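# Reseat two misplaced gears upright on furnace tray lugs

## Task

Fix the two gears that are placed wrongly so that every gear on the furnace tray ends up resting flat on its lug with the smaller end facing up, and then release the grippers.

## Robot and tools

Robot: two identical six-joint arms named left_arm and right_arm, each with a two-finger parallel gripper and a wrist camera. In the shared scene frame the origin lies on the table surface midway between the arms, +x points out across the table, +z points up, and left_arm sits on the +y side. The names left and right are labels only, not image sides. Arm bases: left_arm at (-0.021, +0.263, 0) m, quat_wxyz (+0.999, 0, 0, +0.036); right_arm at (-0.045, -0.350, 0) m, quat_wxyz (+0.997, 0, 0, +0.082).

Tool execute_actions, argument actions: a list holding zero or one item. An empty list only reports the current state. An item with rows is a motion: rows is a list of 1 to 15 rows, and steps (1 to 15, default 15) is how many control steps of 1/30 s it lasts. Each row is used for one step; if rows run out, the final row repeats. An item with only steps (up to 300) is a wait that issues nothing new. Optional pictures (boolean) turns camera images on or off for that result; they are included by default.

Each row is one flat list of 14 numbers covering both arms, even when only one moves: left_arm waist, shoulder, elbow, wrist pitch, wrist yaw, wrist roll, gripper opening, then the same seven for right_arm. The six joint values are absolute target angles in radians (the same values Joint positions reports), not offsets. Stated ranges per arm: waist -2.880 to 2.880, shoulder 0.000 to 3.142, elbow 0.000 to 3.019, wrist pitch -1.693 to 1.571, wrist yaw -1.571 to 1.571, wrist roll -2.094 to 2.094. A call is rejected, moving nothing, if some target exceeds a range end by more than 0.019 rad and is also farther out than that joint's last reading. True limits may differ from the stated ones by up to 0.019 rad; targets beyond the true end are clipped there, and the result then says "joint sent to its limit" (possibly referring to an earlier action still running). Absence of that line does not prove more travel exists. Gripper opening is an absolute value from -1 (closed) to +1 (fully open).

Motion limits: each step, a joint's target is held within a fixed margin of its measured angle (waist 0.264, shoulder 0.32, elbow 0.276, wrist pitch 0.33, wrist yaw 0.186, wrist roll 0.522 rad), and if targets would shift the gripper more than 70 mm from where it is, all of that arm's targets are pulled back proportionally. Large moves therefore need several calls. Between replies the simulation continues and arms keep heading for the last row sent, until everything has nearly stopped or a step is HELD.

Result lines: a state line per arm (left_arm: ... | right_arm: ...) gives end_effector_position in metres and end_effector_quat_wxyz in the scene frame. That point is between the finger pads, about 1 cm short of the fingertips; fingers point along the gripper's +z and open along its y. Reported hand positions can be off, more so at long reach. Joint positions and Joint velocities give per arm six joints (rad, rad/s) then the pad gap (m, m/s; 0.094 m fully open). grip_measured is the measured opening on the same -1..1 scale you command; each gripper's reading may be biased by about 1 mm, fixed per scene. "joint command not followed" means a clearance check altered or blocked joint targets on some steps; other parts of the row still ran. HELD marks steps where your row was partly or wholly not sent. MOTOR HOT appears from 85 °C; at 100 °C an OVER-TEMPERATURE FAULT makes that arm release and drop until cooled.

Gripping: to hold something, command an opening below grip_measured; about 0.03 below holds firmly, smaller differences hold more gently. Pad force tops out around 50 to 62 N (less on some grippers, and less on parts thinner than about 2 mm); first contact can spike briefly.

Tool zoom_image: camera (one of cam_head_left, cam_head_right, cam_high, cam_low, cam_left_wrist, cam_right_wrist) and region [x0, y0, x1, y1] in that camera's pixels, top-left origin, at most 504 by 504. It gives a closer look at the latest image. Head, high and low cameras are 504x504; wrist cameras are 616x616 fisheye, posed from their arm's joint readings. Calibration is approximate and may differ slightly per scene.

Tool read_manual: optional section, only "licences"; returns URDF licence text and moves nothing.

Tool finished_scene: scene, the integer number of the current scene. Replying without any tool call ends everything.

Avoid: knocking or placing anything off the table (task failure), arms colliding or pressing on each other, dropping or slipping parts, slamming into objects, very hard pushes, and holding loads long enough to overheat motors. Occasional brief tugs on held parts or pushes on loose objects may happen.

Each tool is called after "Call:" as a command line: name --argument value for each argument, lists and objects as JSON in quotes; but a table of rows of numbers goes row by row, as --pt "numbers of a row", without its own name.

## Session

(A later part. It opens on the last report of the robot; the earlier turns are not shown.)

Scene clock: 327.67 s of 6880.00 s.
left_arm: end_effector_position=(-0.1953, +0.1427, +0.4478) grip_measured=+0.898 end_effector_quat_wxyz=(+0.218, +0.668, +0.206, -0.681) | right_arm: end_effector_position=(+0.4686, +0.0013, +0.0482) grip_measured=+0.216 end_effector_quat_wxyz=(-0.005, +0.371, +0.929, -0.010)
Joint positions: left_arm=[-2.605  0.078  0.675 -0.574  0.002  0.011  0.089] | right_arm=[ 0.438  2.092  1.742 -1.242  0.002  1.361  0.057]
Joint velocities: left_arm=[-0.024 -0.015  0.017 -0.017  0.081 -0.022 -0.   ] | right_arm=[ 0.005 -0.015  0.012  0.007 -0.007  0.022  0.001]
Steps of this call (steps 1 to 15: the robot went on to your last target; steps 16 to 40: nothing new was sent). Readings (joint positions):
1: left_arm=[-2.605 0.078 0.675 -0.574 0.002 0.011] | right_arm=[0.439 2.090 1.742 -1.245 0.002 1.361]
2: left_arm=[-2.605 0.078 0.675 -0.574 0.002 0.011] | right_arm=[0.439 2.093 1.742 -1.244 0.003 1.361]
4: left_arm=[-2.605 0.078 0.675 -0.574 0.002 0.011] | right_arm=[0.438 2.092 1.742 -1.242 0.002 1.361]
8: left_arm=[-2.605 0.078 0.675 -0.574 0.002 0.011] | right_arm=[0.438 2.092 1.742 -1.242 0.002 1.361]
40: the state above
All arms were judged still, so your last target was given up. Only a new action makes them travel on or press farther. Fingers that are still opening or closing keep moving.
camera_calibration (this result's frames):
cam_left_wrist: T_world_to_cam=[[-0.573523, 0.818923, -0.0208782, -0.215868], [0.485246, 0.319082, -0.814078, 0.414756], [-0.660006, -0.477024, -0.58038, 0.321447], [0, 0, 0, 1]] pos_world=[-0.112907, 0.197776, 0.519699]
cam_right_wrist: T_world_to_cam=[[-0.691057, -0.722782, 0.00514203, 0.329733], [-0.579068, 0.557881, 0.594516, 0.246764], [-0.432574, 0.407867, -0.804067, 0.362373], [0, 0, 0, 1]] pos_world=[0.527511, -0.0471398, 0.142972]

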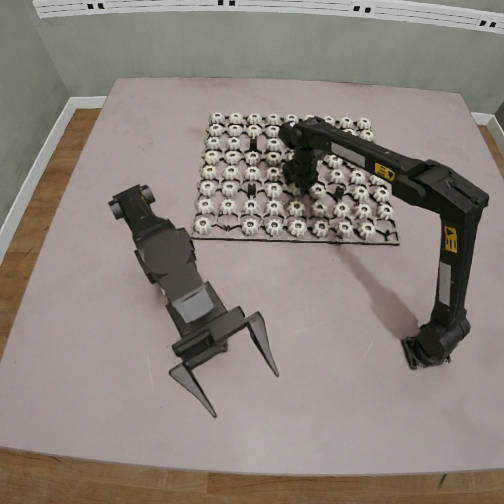

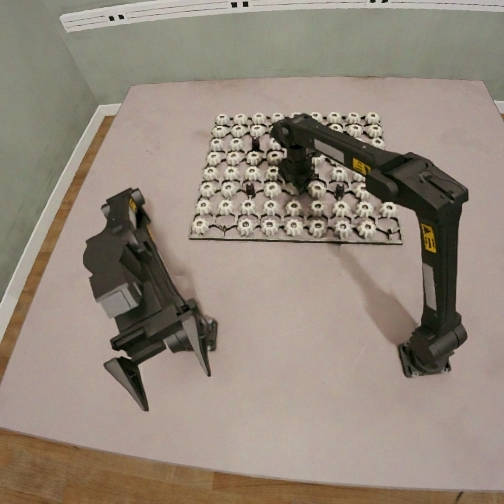

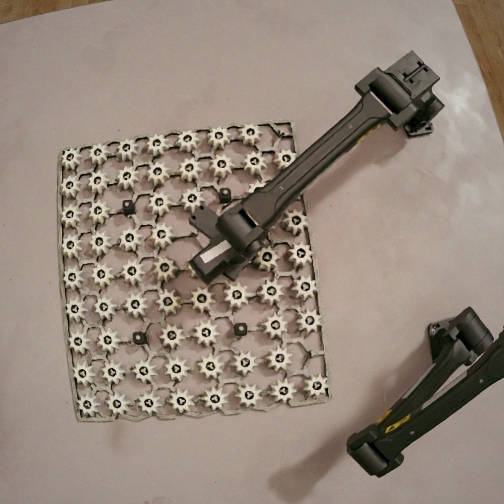

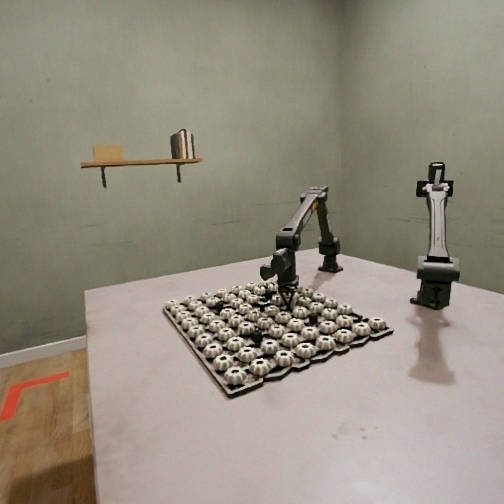

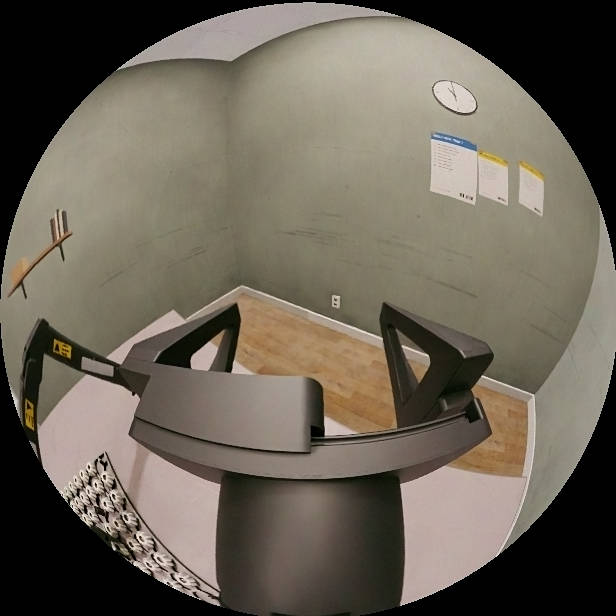

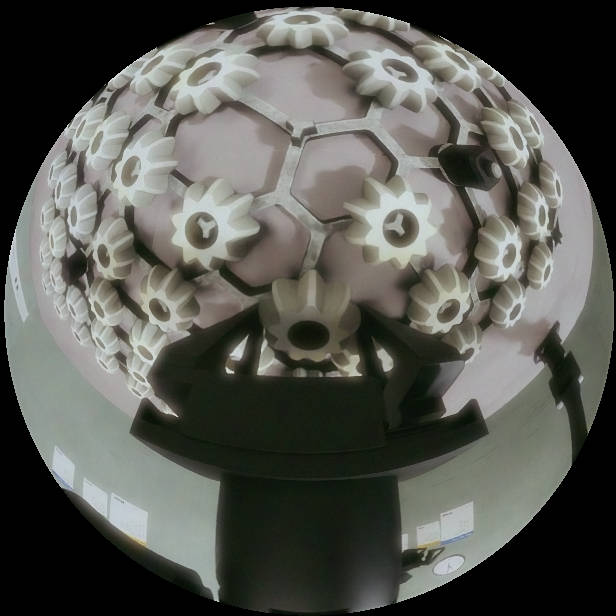

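Call:
execute_actions --actions '[{"rows":[[-2.6,0.08,0.70,-0.58,0,0,0.9,0.45,2.07,1.762,-1.213,0,1.35,0.1]]}]' --pictures false

Call:
execute_actions --actions '[{"rows":[[-2.6,0.08,0.70,-0.58,0,0,0.9,0.45,2.085,1.762,-1.208,0,1.35,0.1],[-2.6,0.08,0.70,-0.58,0,0,0.9,0.45,2.10,1.762,-1.203,0,1.35,0.1],[-2.6,0.08,0.70,-0.58,0,0,0.9,0.45,2.115,1.762,-1.198,0,1.35,0.1]]}]' --pictures false

Call:
execute_actions --actions '[{"steps":30}]'

Scene clock: 348.90 s of 6880.00 s.
left_arm: end_effector_position=(-0.1953, +0.1427, +0.4478) grip_measured=+0.898 end_effector_quat_wxyz=(+0.218, +0.668, +0.206, -0.681) | right_arm: end_effector_position=(+0.4698, +0.0067, +0.0481) grip_measured=+0.216 end_effector_quat_wxyz=(-0.001, +0.368, +0.930, -0.003)
Joint positions: left_arm=[-2.605  0.078  0.675 -0.574  0.002  0.011  0.089] | right_arm=[ 0.444  2.092  1.742 -1.226  0.002  1.361  0.057]
Joint velocities: left_arm=[-0.005 -0.005  0.007 -0.007  0.022 -0.037 -0.   ] | right_arm=[-0.005  0.005 -0.007  0.012 -0.022 -0.037  0.   ]
Steps of this call (steps 1 to 90: nothing new was sent; then 17.73 s passed at rest; steps 91 to 105: all 15 steps of this action). Readings (joint positions):
91: left_arm=[-2.605 0.078 0.675 -0.574 0.002 0.011] | right_arm=[0.438 2.092 1.742 -1.240 0.002 1.361]
92: left_arm=[-2.605 0.078 0.675 -0.574 0.002 0.011] | right_arm=[0.438 2.092 1.742 -1.236 0.002 1.361]
94: left_arm=[-2.605 0.078 0.675 -0.574 0.002 0.011] | right_arm=[0.439 2.092 1.742 -1.229 0.002 1.361]
98: left_arm=[-2.605 0.078 0.675 -0.574 0.002 0.011] | right_arm=[0.442 2.092 1.742 -1.226 0.002 1.361]
105: the state above

Scene clock: 349.40 s of 6880.00 s.
left_arm: end_effector_position=(-0.1953, +0.1427, +0.4478) grip_measured=+0.898 end_effector_quat_wxyz=(+0.218, +0.668, +0.206, -0.681) | right_arm: end_effector_position=(+0.4715, +0.0060, +0.0270) grip_measured=+0.216 end_effector_quat_wxyz=(-0.004, +0.369, +0.929, -0.011)
Joint positions: left_arm=[-2.605  0.078  0.675 -0.574  0.002  0.011  0.089] | right_arm=[ 0.442  2.127  1.742 -1.209  0.006  1.361  0.057]
Joint velocities: left_arm=[ 0.005 -0.015  0.007 -0.002 -0.007 -0.051 -0.001] | right_arm=[-0.005 -0.015  0.002 -0.007 -0.007 -0.022  0.   ]
Steps of this call (steps 1 to 15: all 15 steps of this action). Readings (joint positions):
1: left_arm=[-2.605 0.078 0.675 -0.574 0.002 0.011] | right_arm=[0.444 2.092 1.742 -1.226 0.002 1.361]
2: left_arm=[-2.605 0.078 0.675 -0.574 0.002 0.011] | right_arm=[0.444 2.093 1.742 -1.224 0.002 1.361]
4: left_arm=[-2.605 0.078 0.675 -0.574 0.002 0.011] | right_arm=[0.444 2.099 1.742 -1.216 0.002 1.361]
8: left_arm=[-2.605 0.078 0.675 -0.574 0.002 0.011] | right_arm=[0.444 2.119 1.742 -1.211 0.005 1.361]
15: the state above

Scene clock: 350.40 s of 6880.00 s.
left_arm: end_effector_position=(-0.1953, +0.1427, +0.4478) grip_measured=+0.898 end_effector_quat_wxyz=(+0.218, +0.668, +0.206, -0.681) | right_arm: end_effector_position=(+0.4715, +0.0060, +0.0270) grip_measured=+0.216 end_effector_quat_wxyz=(-0.004, +0.369, +0.929, -0.011)
Joint positions: left_arm=[-2.605  0.078  0.675 -0.574  0.002  0.011  0.089] | right_arm=[ 0.442  2.127  1.742 -1.209  0.006  1.361  0.057]
Joint velocities: left_arm=[-0.005  0.005 -0.012 -0.007 -0.066 -0.037  0.   ] | right_arm=[-0.005  0.005 -0.002 -0.012 -0.037 -0.007  0.   ]
Steps of this call (steps 1 to 15: the robot went on to your last target; steps 16 to 30: nothing new was sent). Readings (joint positions):
1: left_arm=[-2.605 0.078 0.675 -0.574 0.002 0.011] | right_arm=[0.442 2.127 1.742 -1.209 0.006 1.361]
2: left_arm=[-2.605 0.078 0.675 -0.574 0.002 0.011] | right_arm=[0.442 2.127 1.742 -1.209 0.006 1.361]
4: left_arm=[-2.605 0.078 0.675 -0.574 0.002 0.011] | right_arm=[0.442 2.127 1.742 -1.209 0.006 1.361]
8: left_arm=[-2.605 0.078 0.675 -0.574 0.002 0.011] | right_arm=[0.442 2.127 1.742 -1.209 0.006 1.361]
30: the state above
All arms were judged still, so your last target was given up. Only a new action makes them travel on or press farther. Fingers that are still opening or closing keep moving.
camera_calibration (this result's frames):
cam_left_wrist: T_world_to_cam=[[-0.573523, 0.818923, -0.0208782, -0.215868], [0.485246, 0.319082, -0.814078, 0.414756], [-0.660006, -0.477024, -0.58038, 0.321447], [0, 0, 0, 1]] pos_world=[-0.112907, 0.197776, 0.519699]
cam_right_wrist: T_world_to_cam=[[-0.687686, -0.725974, 0.00704467, 0.333594], [-0.582393, 0.55742, 0.591693, 0.260042], [-0.43348, 0.402796, -0.806133, 0.34524], [0, 0, 0, 1]] pos_world=[0.53051, -0.0418338, 0.122094]

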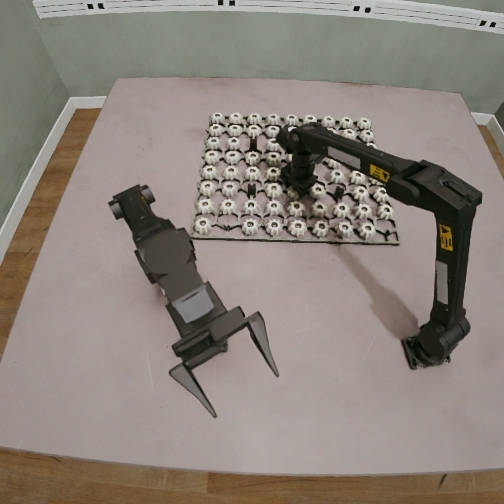

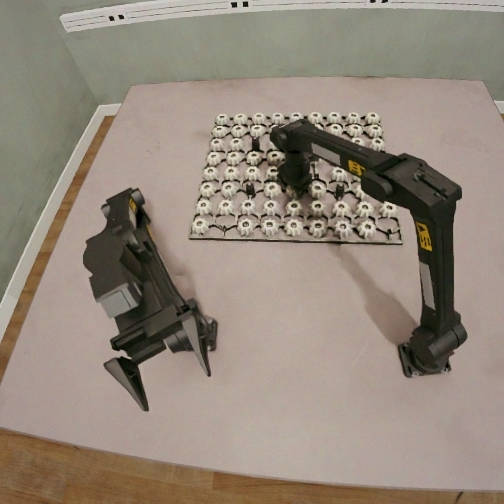

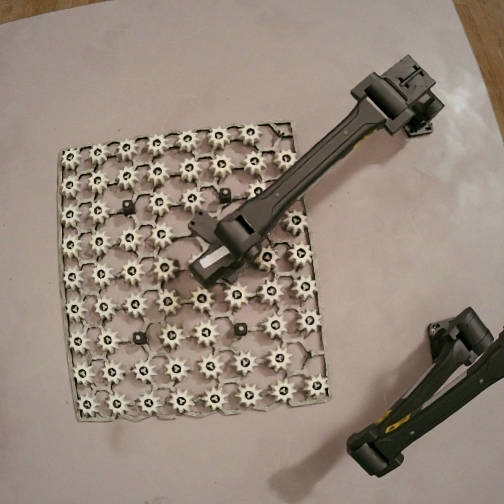

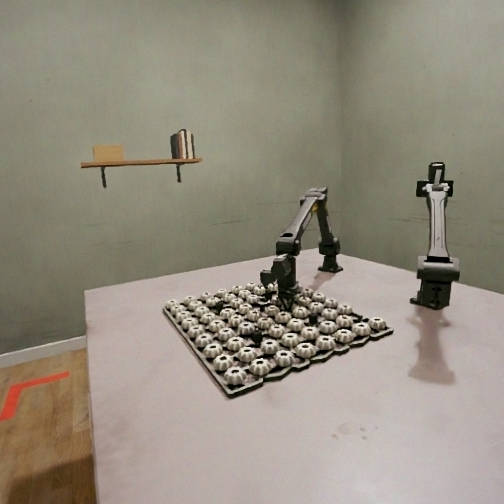

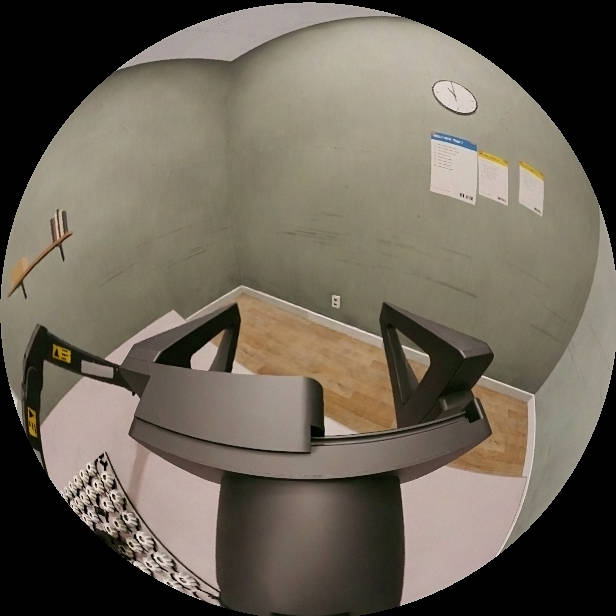

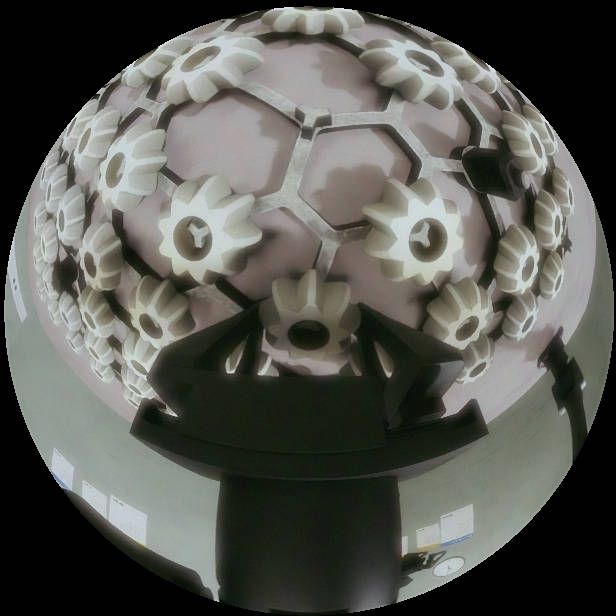

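Call:
execute_actions --actions '[{"rows":[[-2.6,0.08,0.70,-0.58,0,0,0.9,0.445,2.10,1.762,-1.198,0,1.35,0.45]]}]' --pictures false

Call:
execute_actions --actions '[{"rows":[[-2.6,0.08,0.70,-0.58,0,0,0.9,0.445,2.07,1.762,-1.215,0,1.35,0.45],[-2.6,0.08,0.70,-0.58,0,0,0.9,0.445,2.05,1.762,-1.22,0,1.35,0.45],[-2.6,0.08,0.70,-0.58,0,0,0.9,0.445,2.03,1.762,-1.23,0,1.35,0.45],[-2.6,0.08,0.70,-0.58,0,0,0.9,0.445,2.01,1.762,-1.24,0,1.35,0.45],[-2.6,0.08,0.70,-0.58,0,0,0.9,0.445,1.99,1.762,-1.25,0,1.35,0.45],[-2.6,0.08,0.70,-0.58,0,0,0.9,0.445,1.96,1.762,-1.27,0,1.35,0.45]]}]' --pictures false

Call:
execute_actions --actions '[{"steps":40}]'

Scene clock: 363.03 s of 6880.00 s.
left_arm: end_effector_position=(-0.1953, +0.1427, +0.4478) grip_measured=+0.898 end_effector_quat_wxyz=(+0.218, +0.668, +0.206, -0.681) | right_arm: end_effector_position=(+0.4712, +0.0065, +0.0273) grip_measured=+0.448 end_effector_quat_wxyz=(-0.005, +0.369, +0.929, -0.010)
Joint positions: left_arm=[-2.605  0.078  0.675 -0.574  0.002  0.011  0.089] | right_arm=[ 0.442  2.126  1.742 -1.209  0.002  1.361  0.068]
Joint velocities: left_arm=[ 0.005 -0.005 -0.002  0.007  0.066 -0.081  0.   ] | right_arm=[ 0.005  0.015  0.007 -0.012 -0.022 -0.037  0.002]
Steps of this call (steps 1 to 90: nothing new was sent; then 9.13 s passed at rest; steps 91 to 105: all 15 steps of this action). Readings (joint positions):
91: left_arm=[-2.605 0.078 0.675 -0.574 0.002 0.011] | right_arm=[0.442 2.127 1.742 -1.209 0.005 1.361]
92: left_arm=[-2.605 0.078 0.675 -0.574 0.002 0.011] | right_arm=[0.442 2.126 1.742 -1.209 0.004 1.361]
94: left_arm=[-2.605 0.078 0.675 -0.574 0.002 0.011] | right_arm=[0.442 2.126 1.742 -1.209 0.002 1.361]
98: left_arm=[-2.605 0.078 0.675 -0.574 0.002 0.011] | right_arm=[0.442 2.126 1.742 -1.209 0.002 1.361]
105: the state above

Scene clock: 363.53 s of 6880.00 s.
left_arm: end_effector_position=(-0.1953, +0.1427, +0.4478) grip_measured=+0.898 end_effector_quat_wxyz=(+0.218, +0.668, +0.206, -0.681) | right_arm: end_effector_position=(+0.4685, +0.0046, +0.1386) grip_measured=+0.448 end_effector_quat_wxyz=(+0.032, +0.368, +0.928, +0.046)
Joint positions: left_arm=[-2.605  0.078  0.675 -0.574  0.002  0.011  0.089] | right_arm=[ 0.442  1.942  1.742 -1.258  0.002  1.361  0.068]
Joint velocities: left_arm=[-0.005  0.005 -0.007 -0.002 -0.037 -0.022 -0.   ] | right_arm=[-0.005 -0.161 -0.007  0.002  0.037 -0.022  0.001]
Steps of this call (steps 1 to 15: all 15 steps of this action). Readings (joint positions):
1: left_arm=[-2.605 0.078 0.675 -0.574 0.002 0.011] | right_arm=[0.442 2.125 1.742 -1.209 0.002 1.361]
2: left_arm=[-2.605 0.078 0.675 -0.574 0.002 0.011] | right_arm=[0.442 2.122 1.742 -1.209 0.002 1.361]
4: left_arm=[-2.605 0.078 0.675 -0.574 0.002 0.011] | right_arm=[0.442 2.109 1.742 -1.216 0.002 1.361]
8: left_arm=[-2.605 0.078 0.675 -0.574 0.002 0.011] | right_arm=[0.442 2.049 1.742 -1.245 0.002 1.361]
15: the state above

Scene clock: 364.87 s of 6880.00 s.
left_arm: end_effector_position=(-0.1953, +0.1427, +0.4478) grip_measured=+0.898 end_effector_quat_wxyz=(+0.218, +0.668, +0.206, -0.681) | right_arm: end_effector_position=(+0.4683, +0.0044, +0.1298) grip_measured=+0.448 end_effector_quat_wxyz=(+0.028, +0.368, +0.928, +0.040)
Joint positions: left_arm=[-2.605  0.078  0.675 -0.574  0.002  0.011  0.089] | right_arm=[ 0.442  1.956  1.742 -1.259  0.002  1.361  0.068]
Joint velocities: left_arm=[ 0.005  0.005 -0.022 -0.002  0.051  0.022  0.001] | right_arm=[-0.015 -0.015 -0.007 -0.027 -0.022  0.051 -0.   ]
Steps of this call (steps 1 to 30: the robot went on to your last target; steps 31 to 40: nothing new was sent). Readings (joint positions):
1: left_arm=[-2.605 0.078 0.675 -0.574 0.002 0.011] | right_arm=[0.442 1.937 1.742 -1.258 0.002 1.361]
2: left_arm=[-2.605 0.078 0.675 -0.574 0.002 0.011] | right_arm=[0.442 1.937 1.742 -1.258 0.002 1.361]
4: left_arm=[-2.605 0.078 0.675 -0.574 0.002 0.011] | right_arm=[0.442 1.940 1.742 -1.259 0.002 1.361]
8: left_arm=[-2.605 0.078 0.675 -0.574 0.002 0.011] | right_arm=[0.442 1.951 1.742 -1.259 0.002 1.361]
40: the state above
All arms were judged still, so your last target was given up. Only a new action makes them travel on or press farther. Fingers that are still opening or closing keep moving.
camera_calibration (this result's frames):
cam_left_wrist: T_world_to_cam=[[-0.573523, 0.818923, -0.0208782, -0.215868], [0.485246, 0.319082, -0.814078, 0.414756], [-0.660006, -0.477024, -0.58038, 0.321447], [0, 0, 0, 1]] pos_world=[-0.112907, 0.197776, 0.519699]
cam_right_wrist: T_world_to_cam=[[-0.682554, -0.722352, -0.111028, 0.342467], [-0.63881, 0.515883, 0.570777, 0.227512], [-0.355024, 0.460512, -0.813564, 0.39128], [0, 0, 0, 1]] pos_world=[0.518004, -0.0501769, 0.226496]

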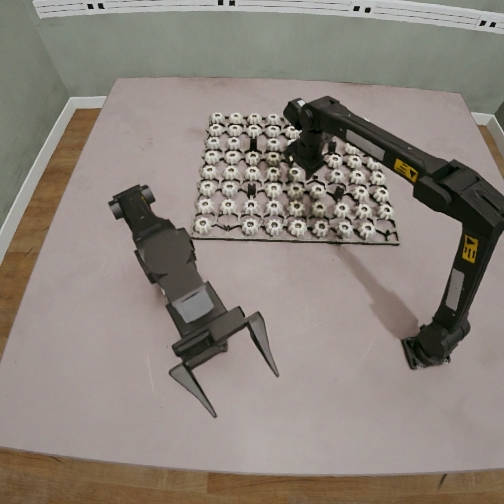

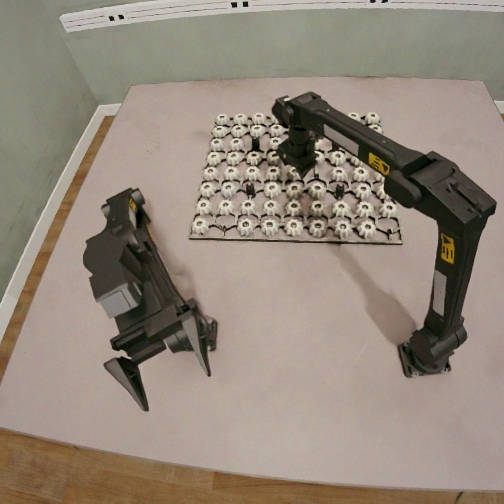

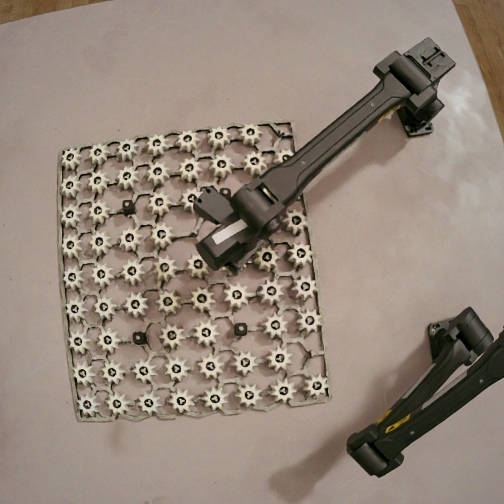

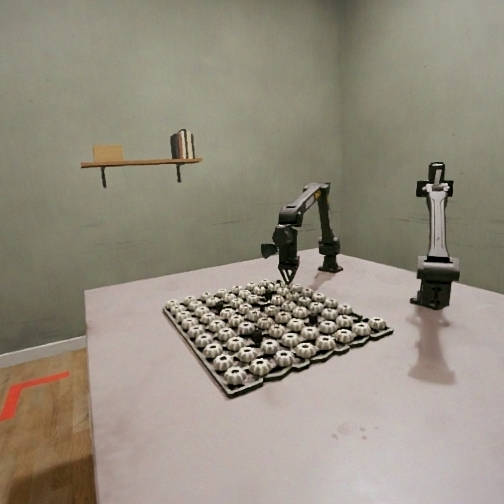

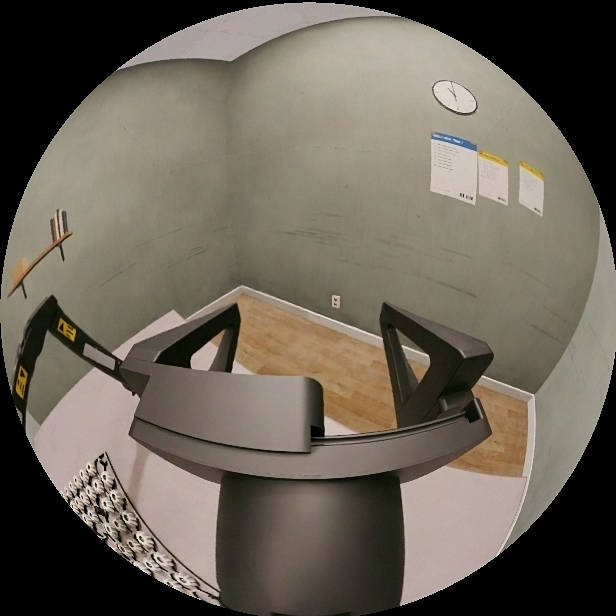

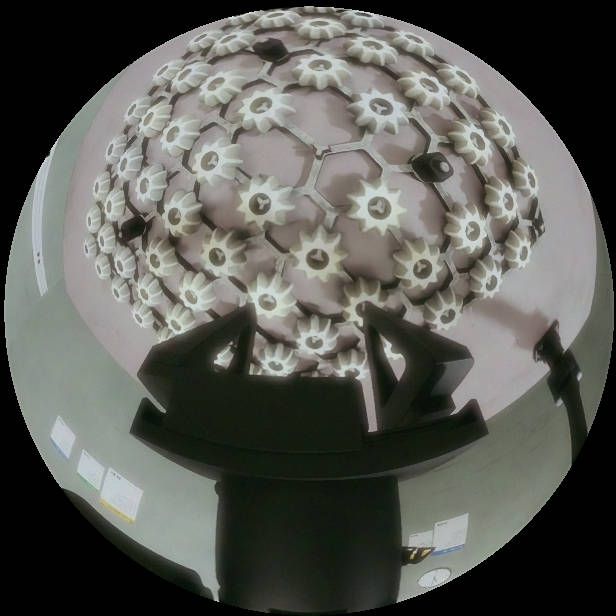

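Call:
finished_scene --scene 2

The scene is finished: the task was done.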